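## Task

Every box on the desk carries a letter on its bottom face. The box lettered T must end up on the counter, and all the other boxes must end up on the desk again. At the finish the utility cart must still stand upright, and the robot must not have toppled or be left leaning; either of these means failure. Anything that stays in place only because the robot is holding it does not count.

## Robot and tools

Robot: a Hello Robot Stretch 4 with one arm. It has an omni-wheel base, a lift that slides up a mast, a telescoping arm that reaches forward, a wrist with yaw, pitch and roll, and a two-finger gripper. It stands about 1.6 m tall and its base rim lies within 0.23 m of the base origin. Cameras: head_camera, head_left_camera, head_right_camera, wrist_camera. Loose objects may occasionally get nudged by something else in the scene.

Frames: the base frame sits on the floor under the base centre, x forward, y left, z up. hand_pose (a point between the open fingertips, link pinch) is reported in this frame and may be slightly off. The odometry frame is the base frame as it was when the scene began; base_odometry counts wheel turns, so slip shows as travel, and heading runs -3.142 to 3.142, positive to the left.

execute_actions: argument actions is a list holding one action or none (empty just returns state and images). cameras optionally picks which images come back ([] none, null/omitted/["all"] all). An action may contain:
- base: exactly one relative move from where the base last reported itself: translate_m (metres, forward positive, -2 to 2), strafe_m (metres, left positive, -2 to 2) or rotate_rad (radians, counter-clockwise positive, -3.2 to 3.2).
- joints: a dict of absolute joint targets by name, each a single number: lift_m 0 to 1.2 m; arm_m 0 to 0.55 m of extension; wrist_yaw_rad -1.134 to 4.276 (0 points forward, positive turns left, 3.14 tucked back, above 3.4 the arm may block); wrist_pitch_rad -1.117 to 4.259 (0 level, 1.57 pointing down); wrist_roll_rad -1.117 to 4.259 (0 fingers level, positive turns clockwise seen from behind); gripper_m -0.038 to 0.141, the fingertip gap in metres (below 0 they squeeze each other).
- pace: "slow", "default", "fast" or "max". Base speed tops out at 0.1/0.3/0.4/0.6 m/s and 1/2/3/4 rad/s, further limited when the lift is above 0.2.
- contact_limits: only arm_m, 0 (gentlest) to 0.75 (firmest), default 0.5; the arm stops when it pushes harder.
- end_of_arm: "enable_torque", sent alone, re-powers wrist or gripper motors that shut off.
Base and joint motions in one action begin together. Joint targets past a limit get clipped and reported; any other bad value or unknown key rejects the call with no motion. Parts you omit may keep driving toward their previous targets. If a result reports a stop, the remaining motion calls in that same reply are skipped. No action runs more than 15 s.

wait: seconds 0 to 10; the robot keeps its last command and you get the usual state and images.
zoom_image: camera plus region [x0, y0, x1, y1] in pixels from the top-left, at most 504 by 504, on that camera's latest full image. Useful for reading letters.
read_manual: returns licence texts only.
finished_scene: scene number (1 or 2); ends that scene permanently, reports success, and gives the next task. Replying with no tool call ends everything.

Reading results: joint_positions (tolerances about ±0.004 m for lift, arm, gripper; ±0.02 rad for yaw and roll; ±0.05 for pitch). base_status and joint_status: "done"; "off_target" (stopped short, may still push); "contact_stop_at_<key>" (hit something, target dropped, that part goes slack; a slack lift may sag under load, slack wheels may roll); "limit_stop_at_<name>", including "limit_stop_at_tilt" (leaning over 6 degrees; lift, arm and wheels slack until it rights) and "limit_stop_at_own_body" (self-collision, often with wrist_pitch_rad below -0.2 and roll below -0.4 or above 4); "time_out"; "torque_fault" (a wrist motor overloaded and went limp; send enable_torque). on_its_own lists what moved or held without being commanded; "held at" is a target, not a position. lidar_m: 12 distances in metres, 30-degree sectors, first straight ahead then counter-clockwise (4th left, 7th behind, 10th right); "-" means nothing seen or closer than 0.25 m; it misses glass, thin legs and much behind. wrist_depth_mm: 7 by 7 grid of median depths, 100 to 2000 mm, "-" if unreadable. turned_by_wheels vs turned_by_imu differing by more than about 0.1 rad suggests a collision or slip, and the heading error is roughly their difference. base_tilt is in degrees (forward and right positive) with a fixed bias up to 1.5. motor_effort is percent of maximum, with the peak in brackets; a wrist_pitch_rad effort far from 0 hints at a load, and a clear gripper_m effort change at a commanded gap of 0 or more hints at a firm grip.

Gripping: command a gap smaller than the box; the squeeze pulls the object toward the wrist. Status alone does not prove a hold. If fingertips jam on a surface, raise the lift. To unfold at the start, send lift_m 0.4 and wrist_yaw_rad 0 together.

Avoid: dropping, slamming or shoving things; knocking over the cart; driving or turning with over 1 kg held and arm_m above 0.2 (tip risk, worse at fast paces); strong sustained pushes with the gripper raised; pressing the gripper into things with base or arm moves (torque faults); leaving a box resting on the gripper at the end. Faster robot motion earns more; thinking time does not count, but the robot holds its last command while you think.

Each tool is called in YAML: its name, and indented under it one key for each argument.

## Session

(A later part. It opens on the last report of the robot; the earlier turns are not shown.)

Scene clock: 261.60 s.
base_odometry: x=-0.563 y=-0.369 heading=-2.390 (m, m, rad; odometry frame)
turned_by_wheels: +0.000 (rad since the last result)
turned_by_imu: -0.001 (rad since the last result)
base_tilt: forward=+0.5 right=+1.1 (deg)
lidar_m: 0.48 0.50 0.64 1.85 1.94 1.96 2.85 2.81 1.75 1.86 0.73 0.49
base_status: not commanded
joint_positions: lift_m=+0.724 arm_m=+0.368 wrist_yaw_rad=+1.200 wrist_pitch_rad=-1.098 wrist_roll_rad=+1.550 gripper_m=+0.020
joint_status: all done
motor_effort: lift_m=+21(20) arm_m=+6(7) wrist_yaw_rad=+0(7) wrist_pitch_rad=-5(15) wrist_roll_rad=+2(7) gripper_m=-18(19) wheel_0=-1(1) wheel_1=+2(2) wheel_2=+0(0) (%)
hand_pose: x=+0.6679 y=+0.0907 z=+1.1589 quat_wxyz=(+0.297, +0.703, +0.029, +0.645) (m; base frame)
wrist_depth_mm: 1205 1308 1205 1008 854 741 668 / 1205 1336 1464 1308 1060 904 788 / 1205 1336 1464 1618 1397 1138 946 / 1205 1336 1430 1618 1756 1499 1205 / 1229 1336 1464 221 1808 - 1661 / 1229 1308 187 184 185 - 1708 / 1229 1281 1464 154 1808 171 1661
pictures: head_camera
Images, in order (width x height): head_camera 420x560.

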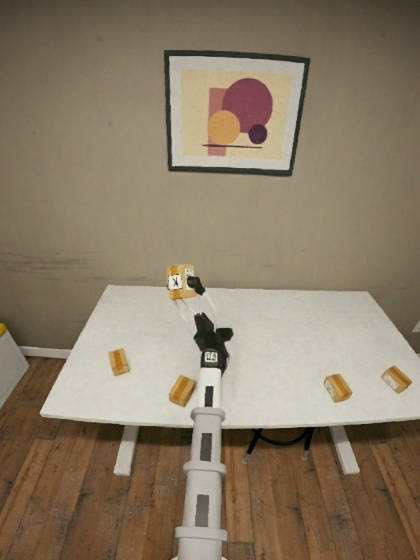

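execute_actions:
  actions:
    - {"base": {"strafe_m": -0.15}, "joints": {"wrist_pitch_rad": 0.5, "wrist_yaw_rad": 0.08, "wrist_roll_rad": 0}, "pace": "fast"}
  cameras: ["wrist_camera"]

execute_actions:
  actions:
    - {"joints": {"gripper_m": 0.095, "lift_m": 0.72}, "pace": "fast"}
  cameras: ["head_camera", "wrist_camera"]

Scene clock: 288.43 s.
base_odometry: x=-0.666 y=-0.260 heading=-2.390 (m, m, rad; odometry frame)
turned_by_wheels: +0.000 (rad since the last result)
turned_by_imu: -0.001 (rad since the last result)
base_tilt: forward=+0.5 right=+1.2 (deg)
lidar_m: 0.47 0.49 0.67 2.01 2.12 2.07 2.85 2.09 1.63 1.72 0.73 0.52
base_status: done
joint_positions: lift_m=+0.724 arm_m=+0.368 wrist_yaw_rad=+0.080 wrist_pitch_rad=+0.503 wrist_roll_rad=+0.000 gripper_m=+0.020
joint_status: all done
motor_effort: lift_m=+20(21) arm_m=+6(6) wrist_yaw_rad=-1(8) wrist_pitch_rad=-8(7) wrist_roll_rad=+0(3) gripper_m=-16(18) wheel_0=+0(14) wheel_1=+1(13) wheel_2=+0(0) (%)
hand_pose: x=+0.7978 y=-0.0669 z=+0.7630 quat_wxyz=(+0.968, -0.010, +0.249, +0.039) (m; base frame)
wrist_depth_mm: 627 621 609 597 597 585 574 / 668 668 661 647 640 627 615 / 521 525 521 525 530 530 539 / 392 394 392 392 394 394 397 / 312 312 315 222 303 315 314 / 258 260 187 184 186 262 262 / 220 215 224 154 211 170 222
pictures: wrist_camera
Images, in order (width x height): wrist_camera 616x392.

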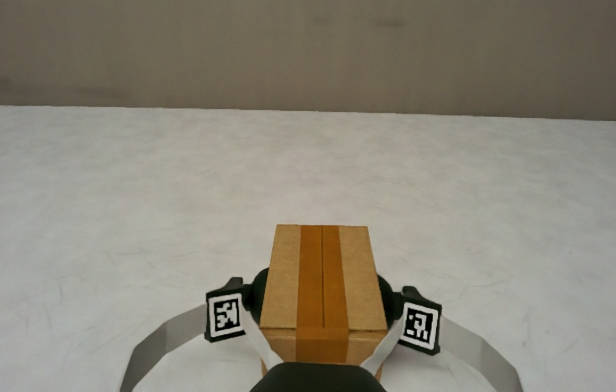

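Scene clock: 290.00 s.
base_odometry: x=-0.666 y=-0.260 heading=-2.390 (m, m, rad; odometry frame)
turned_by_wheels: +0.000 (rad since the last result)
turned_by_imu: +0.000 (rad since the last result)
base_tilt: forward=+0.4 right=+1.1 (deg)
lidar_m: 0.48 0.51 0.66 1.99 2.10 2.06 2.85 2.11 1.65 1.72 0.73 0.51
base_status: not commanded
joint_positions: lift_m=+0.720 arm_m=+0.368 wrist_yaw_rad=+0.080 wrist_pitch_rad=+0.502 wrist_roll_rad=+0.000 gripper_m=+0.095
joint_status: all done
motor_effort: lift_m=+17(17) arm_m=+6(7) wrist_yaw_rad=-2(2) wrist_pitch_rad=-7(8) wrist_roll_rad=+0(2) gripper_m=-1(18) wheel_0=+0(1) wheel_1=+1(1) wheel_2=+0(0) (%)
hand_pose: x=+0.7979 y=-0.0669 z=+0.7594 quat_wxyz=(+0.968, -0.010, +0.248, +0.039) (m; base frame)
wrist_depth_mm: 627 621 609 597 597 585 574 / 668 661 654 647 640 627 615 / 521 517 517 521 517 525 525 / 384 384 387 387 389 389 392 / 306 306 309 230 309 309 310 / 255 256 198 191 198 249 257 / 217 212 220 141 213 213 220
pictures: head_camera, wrist_camera
Images, in order (width x height): head_camera 420x560, wrist_camera 616x392.

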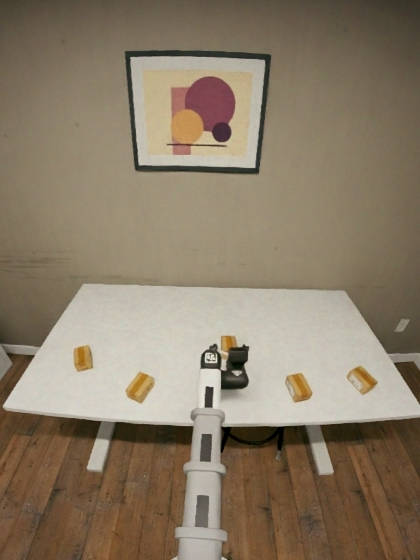

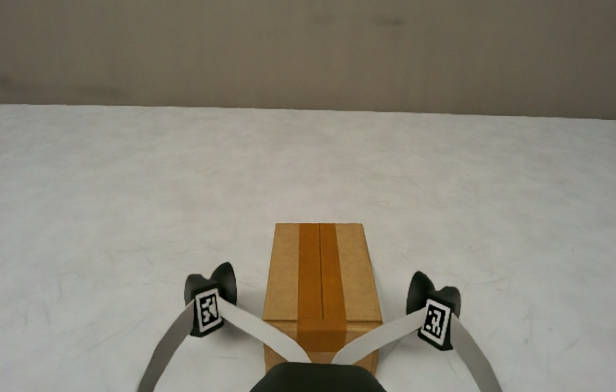

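zoom_image:
  camera: "head_camera"
  region: [110, 350, 390, 430]

zoom_image:
  camera: "head_camera"
  region: [270, 350, 390, 430]

Region (110, 350, 390, 430) of head_camera's 420x560 image, scaled by 1.800, with more detail than that image has; it fills the top 144 rows of this view, and the rest is white.

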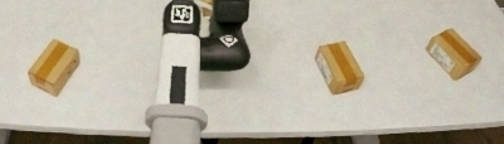

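Region (270, 350, 390, 430) of head_camera's 420x560 image, scaled by 4.200, with more detail than that image has.

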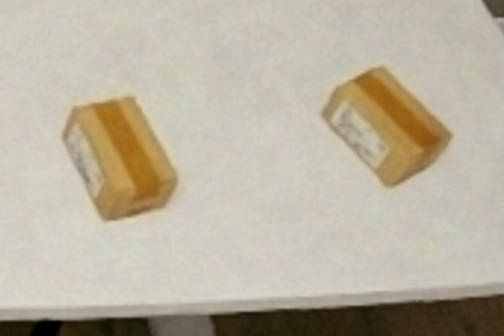

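execute_actions:
  actions:
    - {"base": {"strafe_m": -0.259}, "joints": {"wrist_pitch_rad": 0.22, "arm_m": 0.135, "wrist_yaw_rad": 0.1, "gripper_m": 0.105}, "pace": "max"}
  cameras: ["head_camera", "wrist_camera"]

Scene clock: 300.63 s.
base_odometry: x=-0.842 y=-0.070 heading=-2.390 (m, m, rad; odometry frame)
turned_by_wheels: +0.000 (rad since the last result)
turned_by_imu: +0.000 (rad since the last result)
base_tilt: forward=+0.4 right=+1.0 (deg)
lidar_m: 0.49 0.49 0.68 2.27 2.25 2.47 2.83 1.74 1.40 1.45 0.73 0.54
base_status: done
joint_positions: lift_m=+0.720 arm_m=+0.136 wrist_yaw_rad=+0.100 wrist_pitch_rad=+0.222 wrist_roll_rad=+0.000 gripper_m=+0.105
joint_status: all done
motor_effort: lift_m=+17(17) arm_m=-6(6) wrist_yaw_rad=-1(2) wrist_pitch_rad=-7(14) wrist_roll_rad=+0(0) gripper_m=-1(1) wheel_0=-3(14) wheel_1=+3(11) wheel_2=+0(1) (%)
hand_pose: x=+0.5957 y=-0.0589 z=+0.8347 quat_wxyz=(+0.993, -0.005, +0.111, +0.050) (m; base frame)
wrist_depth_mm: 878 878 854 831 820 809 788 / 931 904 891 866 842 842 831 / 946 946 917 891 878 878 854 / 831 866 878 878 891 891 866 / 544 459 559 564 564 574 580 / 399 404 195 410 394 394 415 / 315 303 320 142 314 314 324
pictures: head_camera, wrist_camera
Images, in order (width x height): head_camera 420x560, wrist_camera 616x392.

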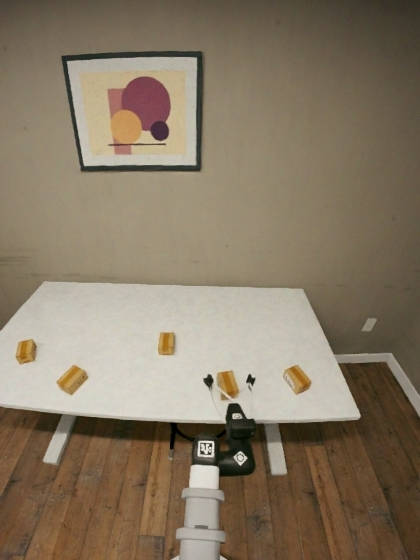

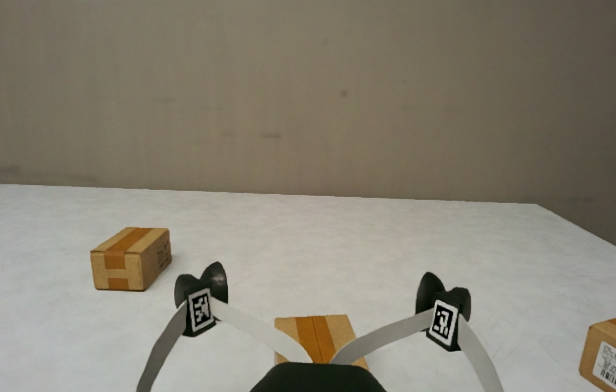

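execute_actions:
  actions:
    - {"joints": {"wrist_pitch_rad": 0.5, "wrist_yaw_rad": 0.13, "arm_m": 0.186, "gripper_m": 0.02}, "pace": "max"}
  cameras: ["wrist_camera"]

Scene clock: 309.03 s.
base_odometry: x=-0.842 y=-0.070 heading=-2.390 (m, m, rad; odometry frame)
turned_by_wheels: +0.000 (rad since the last result)
turned_by_imu: -0.001 (rad since the last result)
base_tilt: forward=+0.6 right=+1.0 (deg)
lidar_m: 0.48 0.51 0.70 2.28 2.24 2.46 2.81 1.72 1.40 1.45 0.75 0.51
base_status: not commanded
joint_positions: lift_m=+0.720 arm_m=+0.185 wrist_yaw_rad=+0.130 wrist_pitch_rad=+0.503 wrist_roll_rad=+0.000 gripper_m=+0.020
joint_status: all done
motor_effort: lift_m=+17(17) arm_m=+7(7) wrist_yaw_rad=-1(2) wrist_pitch_rad=-9(8) wrist_roll_rad=-1(2) gripper_m=-17(19) wheel_0=-2(2) wheel_1=+3(3) wheel_2=+0(0) (%)
hand_pose: x=+0.6178 y=-0.0539 z=+0.7593 quat_wxyz=(+0.967, -0.016, +0.248, +0.063) (m; base frame)
wrist_depth_mm: 831 809 788 788 759 741 723 / 788 778 788 798 788 778 750 / 521 415 517 517 525 525 530 / 382 384 387 389 392 389 389 / 307 309 309 223 298 309 310 / 254 256 186 184 186 258 257 / 217 212 219 155 207 170 220
pictures: wrist_camera
Images, in order (width x height): wrist_camera 616x392.

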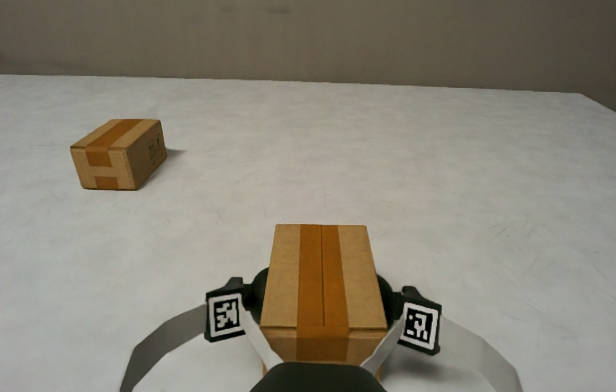

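execute_actions:
  actions:
    - {"joints": {"wrist_pitch_rad": -0.9, "wrist_yaw_rad": 1.45, "wrist_roll_rad": 1.35, "lift_m": 0.724}, "pace": "fast"}
  cameras: ["head_camera"]

Scene clock: 312.63 s.
base_odometry: x=-0.842 y=-0.070 heading=-2.390 (m, m, rad; odometry frame)
turned_by_wheels: +0.000 (rad since the last result)
turned_by_imu: -0.001 (rad since the last result)
base_tilt: forward=+0.5 right=+1.1 (deg)
lidar_m: 0.49 0.51 0.70 2.27 2.26 2.44 2.84 1.73 1.41 1.47 0.74 0.50
base_status: not commanded
joint_positions: lift_m=+0.724 arm_m=+0.185 wrist_yaw_rad=+1.450 wrist_pitch_rad=-0.898 wrist_roll_rad=+1.350 gripper_m=+0.020
joint_status: all done
motor_effort: lift_m=+21(20) arm_m=+6(7) wrist_yaw_rad=+0(5) wrist_pitch_rad=-7(15) wrist_roll_rad=+1(6) gripper_m=-17(17) wheel_0=-2(2) wheel_1=+3(3) wheel_2=+0(0) (%)
hand_pose: x=+0.4643 y=+0.1680 z=+1.1276 quat_wxyz=(+0.347, +0.646, +0.120, +0.669) (m; base frame)
wrist_depth_mm: 1160 1281 1430 1499 1281 1118 991 / 1160 1308 1464 1756 1618 1397 1205 / 1182 1308 1537 1808 - 1863 1537 / 1205 1366 1576 1808 - - - / 1255 1397 1618 222 - - - / 991 1138 187 185 185 - 1863 / 1281 1366 1661 155 - 162 1756
pictures: head_camera
Images, in order (width x height): head_camera 420x560.

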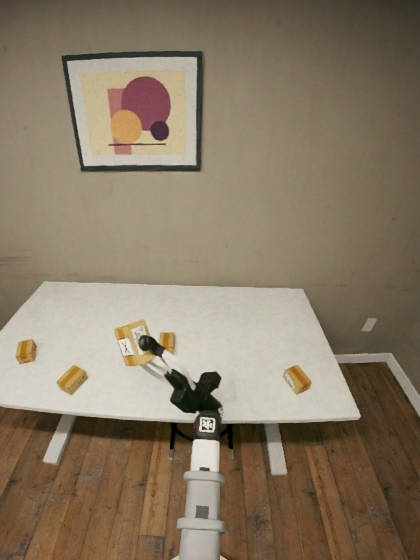

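zoom_image:
  camera: "head_camera"
  region: [95, 305, 175, 385]

zoom_image:
  camera: "head_camera"
  region: [250, 350, 370, 430]

Region (95, 305, 175, 385) of head_camera's 420x560 image, scaled by 6.300, with more detail than that image has.

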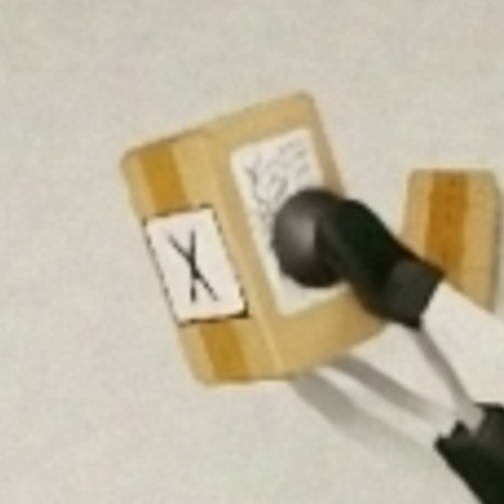

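Region (250, 350, 370, 430) of head_camera's 420x560 image, scaled by 4.200, with more detail than that image has.

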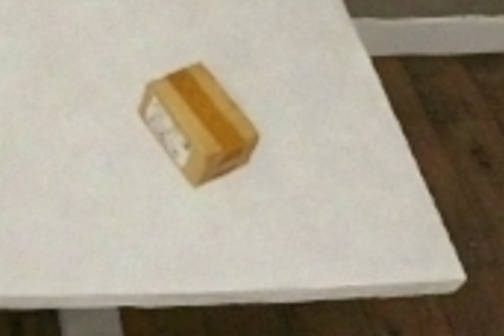

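execute_actions:
  actions:
    - {"base": {"strafe_m": -0.12}, "joints": {"wrist_pitch_rad": 0.5, "wrist_yaw_rad": 0.35, "wrist_roll_rad": 0}, "pace": "max"}
  cameras: ["wrist_camera"]

execute_actions:
  actions:
    - {"joints": {"gripper_m": 0.095, "lift_m": 0.72}, "pace": "fast"}
  cameras: ["head_camera", "wrist_camera"]

Scene clock: 328.40 s.
base_odometry: x=-0.925 y=+0.017 heading=-2.390 (m, m, rad; odometry frame)
turned_by_wheels: +0.000 (rad since the last result)
turned_by_imu: -0.001 (rad since the last result)
base_tilt: forward=+0.4 right=+1.2 (deg)
lidar_m: 0.50 0.52 0.70 2.39 2.29 2.61 2.84 1.58 1.30 1.33 1.39 0.54
base_status: done
joint_positions: lift_m=+0.724 arm_m=+0.185 wrist_yaw_rad=+0.350 wrist_pitch_rad=+0.503 wrist_roll_rad=+0.000 gripper_m=+0.020
joint_status: all done
motor_effort: lift_m=+21(20) arm_m=+7(6) wrist_yaw_rad=-1(10) wrist_pitch_rad=-8(9) wrist_roll_rad=+0(5) gripper_m=-18(18) wheel_0=-2(10) wheel_1=+3(9) wheel_2=+0(1) (%)
hand_pose: x=+0.6233 y=+0.0046 z=+0.7630 quat_wxyz=(+0.954, -0.043, +0.245, +0.169) (m; base frame)
wrist_depth_mm: 1042 946 878 809 750 699 661 / 798 798 798 798 778 732 691 / 525 445 530 530 530 530 539 / 394 392 394 397 397 397 397 / 312 314 314 223 303 315 315 / 259 260 186 185 186 263 260 / 222 216 223 155 211 170 224
pictures: wrist_camera
Images, in order (width x height): wrist_camera 616x392.

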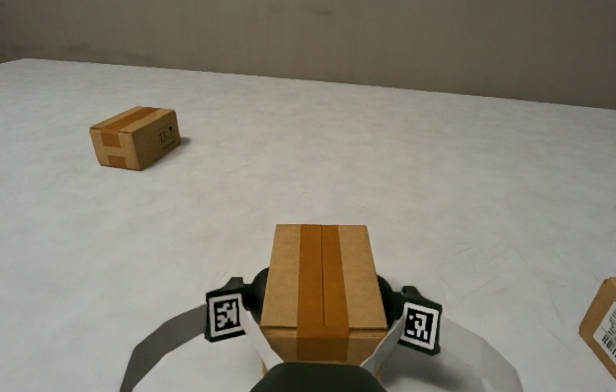

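Scene clock: 329.97 s.
base_odometry: x=-0.925 y=+0.017 heading=-2.390 (m, m, rad; odometry frame)
turned_by_wheels: +0.000 (rad since the last result)
turned_by_imu: +0.000 (rad since the last result)
base_tilt: forward=+0.6 right=+1.1 (deg)
lidar_m: 0.50 0.51 0.71 2.38 2.33 2.60 2.81 1.57 1.30 1.34 1.37 0.54
base_status: not commanded
joint_positions: lift_m=+0.720 arm_m=+0.185 wrist_yaw_rad=+0.350 wrist_pitch_rad=+0.502 wrist_roll_rad=+0.000 gripper_m=+0.095
joint_status: all done
motor_effort: lift_m=+17(20) arm_m=+6(6) wrist_yaw_rad=+0(1) wrist_pitch_rad=-5(7) wrist_roll_rad=-2(1) gripper_m=-2(18) wheel_0=-2(3) wheel_1=+3(3) wheel_2=+0(0) (%)
hand_pose: x=+0.6233 y=+0.0046 z=+0.7594 quat_wxyz=(+0.954, -0.043, +0.245, +0.169) (m; base frame)
wrist_depth_mm: 1042 946 866 809 750 699 661 / 798 788 798 788 768 732 691 / 525 445 517 521 521 521 530 / 387 389 392 387 389 389 392 / 307 309 310 231 310 312 310 / 255 257 198 193 200 250 257 / 219 213 220 141 215 213 220
pictures: head_camera, wrist_camera
Images, in order (width x height): head_camera 420x560, wrist_camera 616x392.

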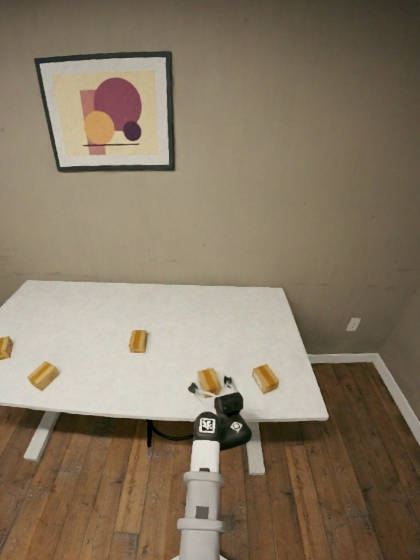

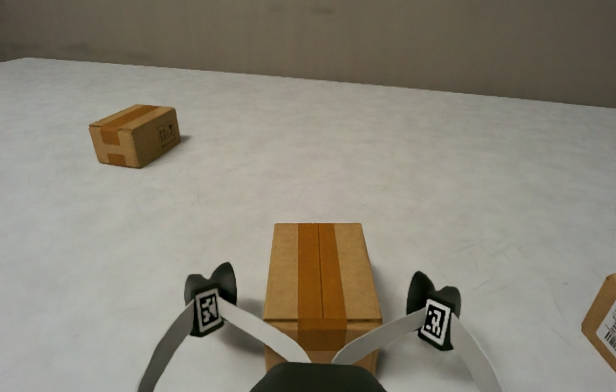

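execute_actions:
  actions:
    - {"base": {"strafe_m": -0.202}, "joints": {"wrist_pitch_rad": 0.22, "arm_m": 0.18, "gripper_m": 0.105}, "pace": "max"}
  cameras: ["head_camera", "wrist_camera"]

Scene clock: 336.27 s.
base_odometry: x=-1.063 y=+0.165 heading=-2.390 (m, m, rad; odometry frame)
turned_by_wheels: +0.000 (rad since the last result)
turned_by_imu: -0.001 (rad since the last result)
base_tilt: forward=+0.5 right=+1.1 (deg)
lidar_m: 0.51 0.52 0.71 2.60 2.50 2.98 2.83 1.25 1.12 1.13 1.16 0.54
base_status: done
joint_positions: lift_m=+0.720 arm_m=+0.181 wrist_yaw_rad=+0.350 wrist_pitch_rad=+0.222 wrist_roll_rad=+0.000 gripper_m=+0.105
joint_status: all done
motor_effort: lift_m=+17(17) arm_m=-6(5) wrist_yaw_rad=-1(2) wrist_pitch_rad=-7(12) wrist_roll_rad=+0(1) gripper_m=-2(1) wheel_0=+1(10) wheel_1=+1(13) wheel_2=+0(0) (%)
hand_pose: x=+0.6463 y=+0.0144 z=+0.8347 quat_wxyz=(+0.979, -0.019, +0.109, +0.173) (m; base frame)
wrist_depth_mm: 1060 991 891 831 778 723 691 / 1118 1025 931 866 788 741 699 / 1182 1078 960 891 831 768 723 / 854 854 866 891 831 788 750 / 517 544 559 569 569 569 759 / 368 330 195 410 394 394 466 / 252 281 320 142 310 312 324
pictures: head_camera, wrist_camera
Images, in order (width x height): head_camera 420x560, wrist_camera 616x392.

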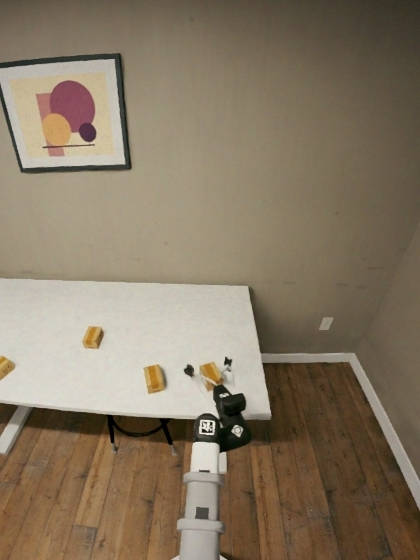

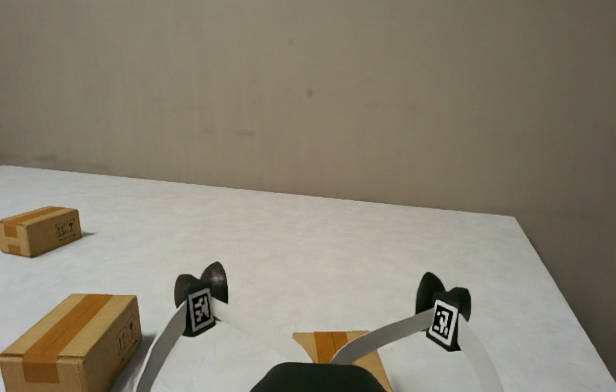

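execute_actions:
  actions:
    - {"joints": {"wrist_pitch_rad": 0.5, "arm_m": 0.21, "gripper_m": 0.015}, "pace": "max"}
  cameras: ["wrist_camera"]

Scene clock: 340.87 s.
base_odometry: x=-1.063 y=+0.165 heading=-2.390 (m, m, rad; odometry frame)
turned_by_wheels: +0.000 (rad since the last result)
turned_by_imu: -0.001 (rad since the last result)
base_tilt: forward=+0.5 right=+1.1 (deg)
lidar_m: 0.50 0.52 0.72 2.58 2.51 2.99 2.81 1.27 1.13 1.13 1.18 0.56
base_status: not commanded
joint_positions: lift_m=+0.720 arm_m=+0.209 wrist_yaw_rad=+0.350 wrist_pitch_rad=+0.503 wrist_roll_rad=+0.000 gripper_m=+0.015
joint_status: all done
motor_effort: lift_m=+17(17) arm_m=+6(7) wrist_yaw_rad=-1(1) wrist_pitch_rad=-8(7) wrist_roll_rad=+0(0) gripper_m=-21(20) wheel_0=+1(0) wheel_1=+2(1) wheel_2=+0(0) (%)
hand_pose: x=+0.6472 y=+0.0045 z=+0.7593 quat_wxyz=(+0.954, -0.043, +0.245, +0.169) (m; base frame)
wrist_depth_mm: 1008 931 866 788 741 691 647 / 788 788 788 788 759 715 691 / 500 517 517 517 521 525 707 / 287 366 387 387 389 389 410 / 238 296 309 220 298 309 310 / 247 256 188 183 186 257 256 / 217 212 216 155 207 170 219
pictures: wrist_camera
Images, in order (width x height): wrist_camera 616x392.

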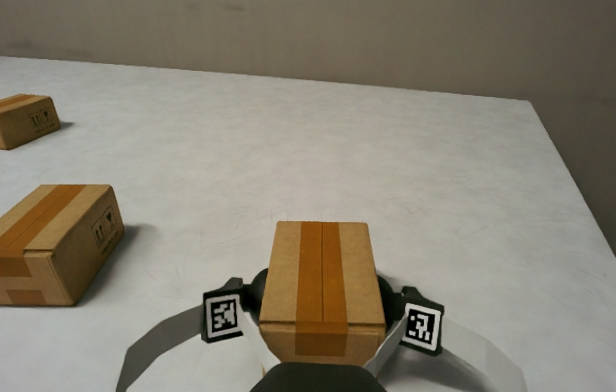

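execute_actions:
  actions:
    - {"base": {"rotate_rad": -3.14}, "joints": {"wrist_pitch_rad": -1.1, "wrist_yaw_rad": 1.3, "wrist_roll_rad": 1.7, "arm_m": 0.05}, "pace": "max"}
  cameras: ["head_camera", "head_left_camera"]

Scene clock: 379.53 s.
base_odometry: x=-1.063 y=+0.165 heading=+0.754 (m, m, rad; odometry frame)
turned_by_wheels: -3.140 (rad since the last result)
turned_by_imu: -3.150 (rad since the last result)
base_tilt: forward=+0.3 right=+1.1 (deg)
lidar_m: 2.79 1.24 1.13 1.12 1.18 0.53 0.50 0.53 0.68 2.58 2.49 2.98
base_status: done
joint_positions: lift_m=+0.720 arm_m=+0.051 wrist_yaw_rad=+1.300 wrist_pitch_rad=-1.098 wrist_roll_rad=+1.700 gripper_m=+0.015
joint_status: all done
motor_effort: lift_m=+18(18) arm_m=-6(7) wrist_yaw_rad=+0(5) wrist_pitch_rad=-5(16) wrist_roll_rad=+3(9) gripper_m=-20(20) wheel_0=+3(8) wheel_1=+0(9) wheel_2=-1(10) (%)
hand_pose: x=+0.3414 y=+0.1031 z=+1.1551 quat_wxyz=(+0.211, +0.719, +0.113, +0.653) (m; base frame)
wrist_depth_mm: 1255 1397 1537 1708 1921 1618 1255 / 1255 1366 1499 1618 1863 1537 1205 / 1229 1336 1464 1618 1808 1464 1205 / 1229 1336 1430 1618 1808 1430 1138 / 1229 1308 1464 221 1618 1336 1098 / 1205 1281 187 183 185 1281 1060 / 1229 1281 1430 155 1397 1118 1025
pictures: head_camera, head_left_camera
Images, in order (width x height): head_camera 420x560, head_left_camera 420x672.

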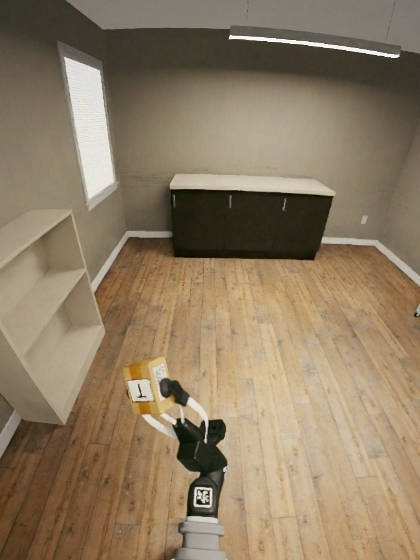

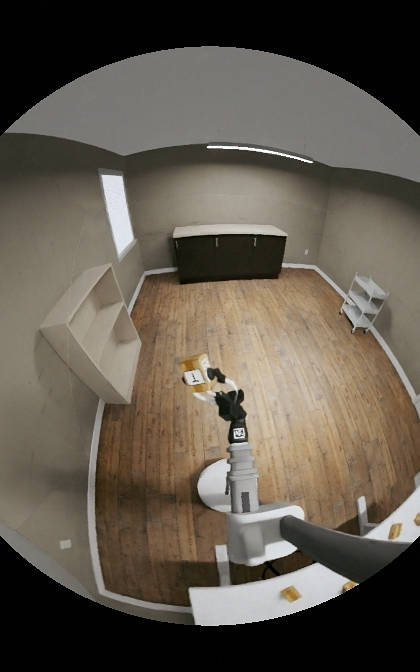

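zoom_image:
  camera: "head_camera"
  region: [150, 160, 350, 270]

Region (150, 160, 350, 270) of head_camera's 420x560 image, scaled by 2.520, with more detail than that image has; it fills the top 277 rows of this view, and the rest is white.

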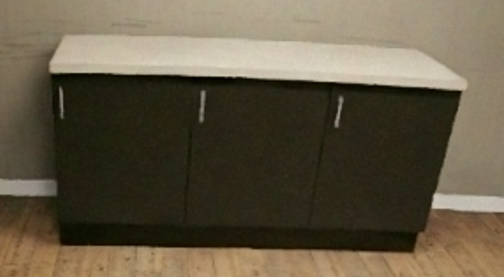

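execute_actions:
  actions:
    - {"base": {"translate_m": 2.0}, "joints": {"wrist_pitch_rad": 0.5, "wrist_yaw_rad": 0, "wrist_roll_rad": 0, "arm_m": 0.5, "lift_m": 0.96}, "pace": "max"}
  cameras: ["head_camera", "wrist_camera"]

Scene clock: 397.27 s.
base_odometry: x=+0.395 y=+1.534 heading=+0.754 (m, m, rad; odometry frame)
turned_by_wheels: +0.000 (rad since the last result)
turned_by_imu: -0.004 (rad since the last result)
base_tilt: forward=+0.5 right=+1.0 (deg)
lidar_m: 0.78 0.79 1.27 1.20 1.02 1.32 2.71 2.61 2.66 2.01 1.21 0.82
base_status: done
joint_positions: lift_m=+0.960 arm_m=+0.499 wrist_yaw_rad=+0.000 wrist_pitch_rad=+0.503 wrist_roll_rad=+0.000 gripper_m=+0.015
joint_status: all done
motor_effort: lift_m=+20(20) arm_m=+6(7) wrist_yaw_rad=-1(7) wrist_pitch_rad=-7(8) wrist_roll_rad=-1(6) gripper_m=-19(19) wheel_0=+1(10) wheel_1=+0(7) wheel_2=+3(13) (%)
hand_pose: x=+0.9226 y=-0.0874 z=+0.9990 quat_wxyz=(+0.969, +0.000, +0.249, +0.000) (m; base frame)
wrist_depth_mm: 640 640 647 640 647 647 647 / 683 683 683 691 699 699 707 / 640 647 640 647 647 654 661 / 480 480 484 484 484 484 488 / 382 384 387 220 373 387 387 / 317 320 187 183 186 320 320 / 271 264 270 155 258 171 274
pictures: head_camera, wrist_camera
Images, in order (width x height): head_camera 420x560, wrist_camera 616x392.

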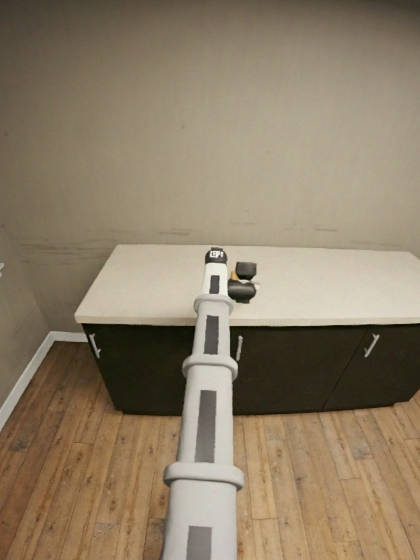

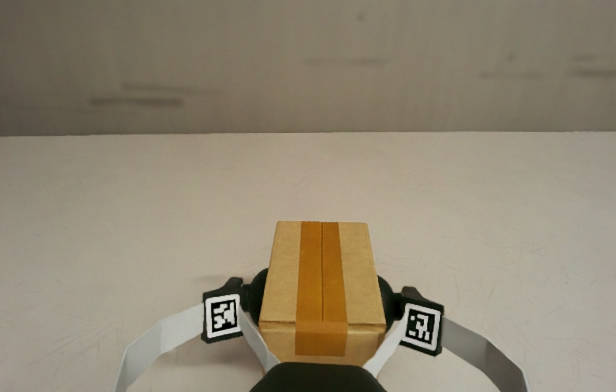

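execute_actions:
  actions:
    - {"joints": {"lift_m": 0.915}, "pace": "fast"}
  cameras: []

Scene clock: 400.97 s.
base_odometry: x=+0.395 y=+1.534 heading=+0.754 (m, m, rad; odometry frame)
turned_by_wheels: +0.000 (rad since the last result)
turned_by_imu: -0.001 (rad since the last result)
base_tilt: forward=+0.5 right=+1.2 (deg)
lidar_m: 0.78 0.79 1.27 1.21 1.03 1.31 2.71 2.61 2.65 2.02 1.22 0.86
base_status: not commanded
joint_positions: lift_m=+0.915 arm_m=+0.499 wrist_yaw_rad=+0.000 wrist_pitch_rad=+0.503 wrist_roll_rad=+0.000 gripper_m=+0.015
joint_status: all done
motor_effort: lift_m=+17(17) arm_m=+7(6) wrist_yaw_rad=-1(1) wrist_pitch_rad=-10(9) wrist_roll_rad=+0(0) gripper_m=-19(20) wheel_0=+1(1) wheel_1=+1(1) wheel_2=+2(3) (%)
hand_pose: x=+0.9226 y=-0.0874 z=+0.9542 quat_wxyz=(+0.969, +0.000, +0.249, +0.000) (m; base frame)
wrist_depth_mm: 634 634 640 647 654 647 647 / 683 683 683 699 699 691 691 / 521 530 530 525 530 535 539 / 392 394 394 394 397 399 399 / 312 314 315 221 304 317 317 / 259 262 187 183 187 263 262 / 222 216 220 155 211 171 224
pictures: none
No camera images: the call's "cameras" was empty. Leave "cameras" out to get every camera's image.

execute_actions:
  actions:
    - {"joints": {"gripper_m": 0.085, "lift_m": 0.911}, "pace": "fast"}
  cameras: ["head_camera", "head_right_camera", "wrist_camera"]

Scene clock: 404.00 s.
base_odometry: x=+0.395 y=+1.534 heading=+0.754 (m, m, rad; odometry frame)
turned_by_wheels: +0.000 (rad since the last result)
turned_by_imu: -0.001 (rad since the last result)
base_tilt: forward=+0.4 right=+1.1 (deg)
lidar_m: 0.77 0.81 1.27 1.22 1.03 1.29 2.71 2.64 2.64 2.03 1.21 0.85
base_status: not commanded
joint_positions: lift_m=+0.911 arm_m=+0.499 wrist_yaw_rad=+0.000 wrist_pitch_rad=+0.502 wrist_roll_rad=+0.000 gripper_m=+0.085
joint_status: all done
motor_effort: lift_m=+17(15) arm_m=+6(6) wrist_yaw_rad=-1(1) wrist_pitch_rad=-8(9) wrist_roll_rad=+1(0) gripper_m=-1(19) wheel_0=+1(1) wheel_1=+1(0) wheel_2=+2(2) (%)
hand_pose: x=+0.9227 y=-0.0874 z=+0.9504 quat_wxyz=(+0.969, +0.000, +0.249, +0.000) (m; base frame)
wrist_depth_mm: 640 640 640 647 640 647 647 / 683 691 691 691 691 699 699 / 517 521 521 521 521 530 530 / 384 387 387 389 392 392 392 / 306 309 309 231 310 312 312 / 255 256 195 193 196 257 257 / 218 213 220 140 214 213 220
pictures: head_camera, head_right_camera, wrist_camera
Images, in order (width x height): head_camera 420x560, head_right_camera 420x672, wrist_camera 616x392.

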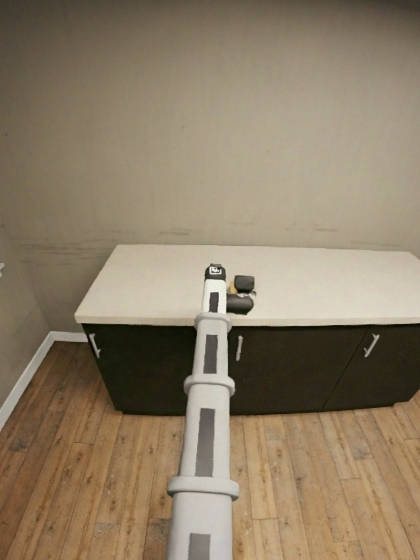

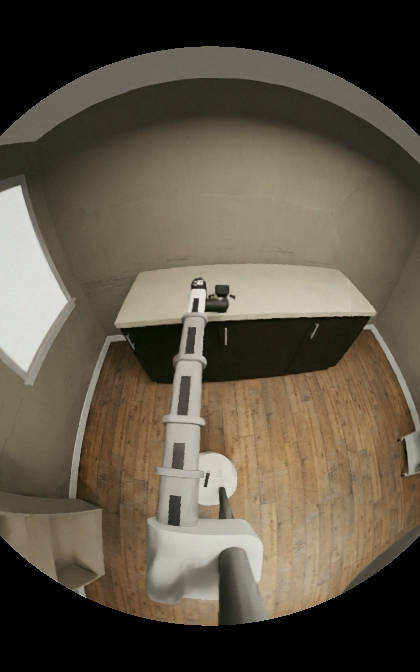

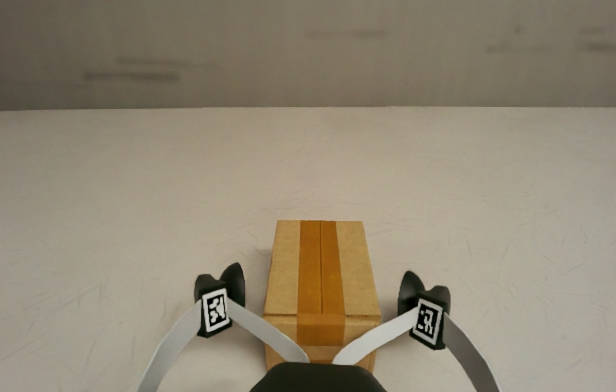

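execute_actions:
  actions:
    - {"joints": {"wrist_pitch_rad": 0.25, "arm_m": 0.46}, "pace": "max"}
  cameras: ["wrist_camera"]

finished_scene:
  scene: 1

Scene clock: 411.73 s.
base_odometry: x=+0.395 y=+1.534 heading=+0.754 (m, m, rad; odometry frame)
turned_by_wheels: +0.000 (rad since the last result)
turned_by_imu: -0.001 (rad since the last result)
base_tilt: forward=+0.6 right=+1.1 (deg)
lidar_m: 0.78 0.80 1.28 1.24 1.01 1.32 2.70 2.65 2.66 2.03 1.23 0.83
base_status: not commanded
joint_positions: lift_m=+0.911 arm_m=+0.461 wrist_yaw_rad=+0.000 wrist_pitch_rad=+0.253 wrist_roll_rad=+0.000 gripper_m=+0.085
joint_status: all done
motor_effort: lift_m=+17(17) arm_m=-6(6) wrist_yaw_rad=+0(2) wrist_pitch_rad=-7(13) wrist_roll_rad=+0(1) gripper_m=-1(2) wheel_0=+1(1) wheel_1=+1(0) wheel_2=+2(3) (%)
hand_pose: x=+0.9113 y=-0.0874 z=+1.0172 quat_wxyz=(+0.992, +0.000, +0.126, +0.000) (m; base frame)
wrist_depth_mm: 676 683 683 683 691 699 699 / 707 715 715 715 715 723 732 / 732 741 741 750 750 750 768 / 750 759 759 768 768 768 788 / 500 508 512 517 525 525 525 / 375 379 195 366 353 392 392 / 300 291 306 140 297 297 309
pictures: wrist_camera
Images, in order (width x height): wrist_camera 616x392.

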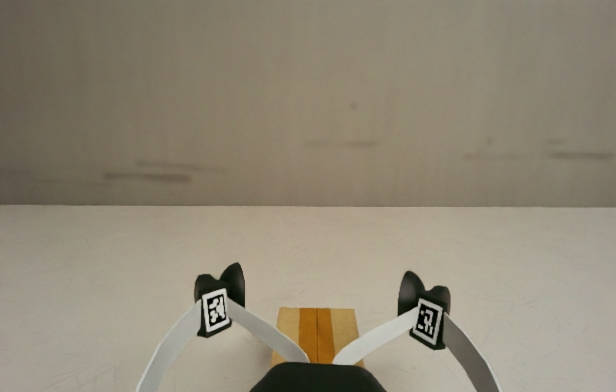

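The scene is finished: the task was done.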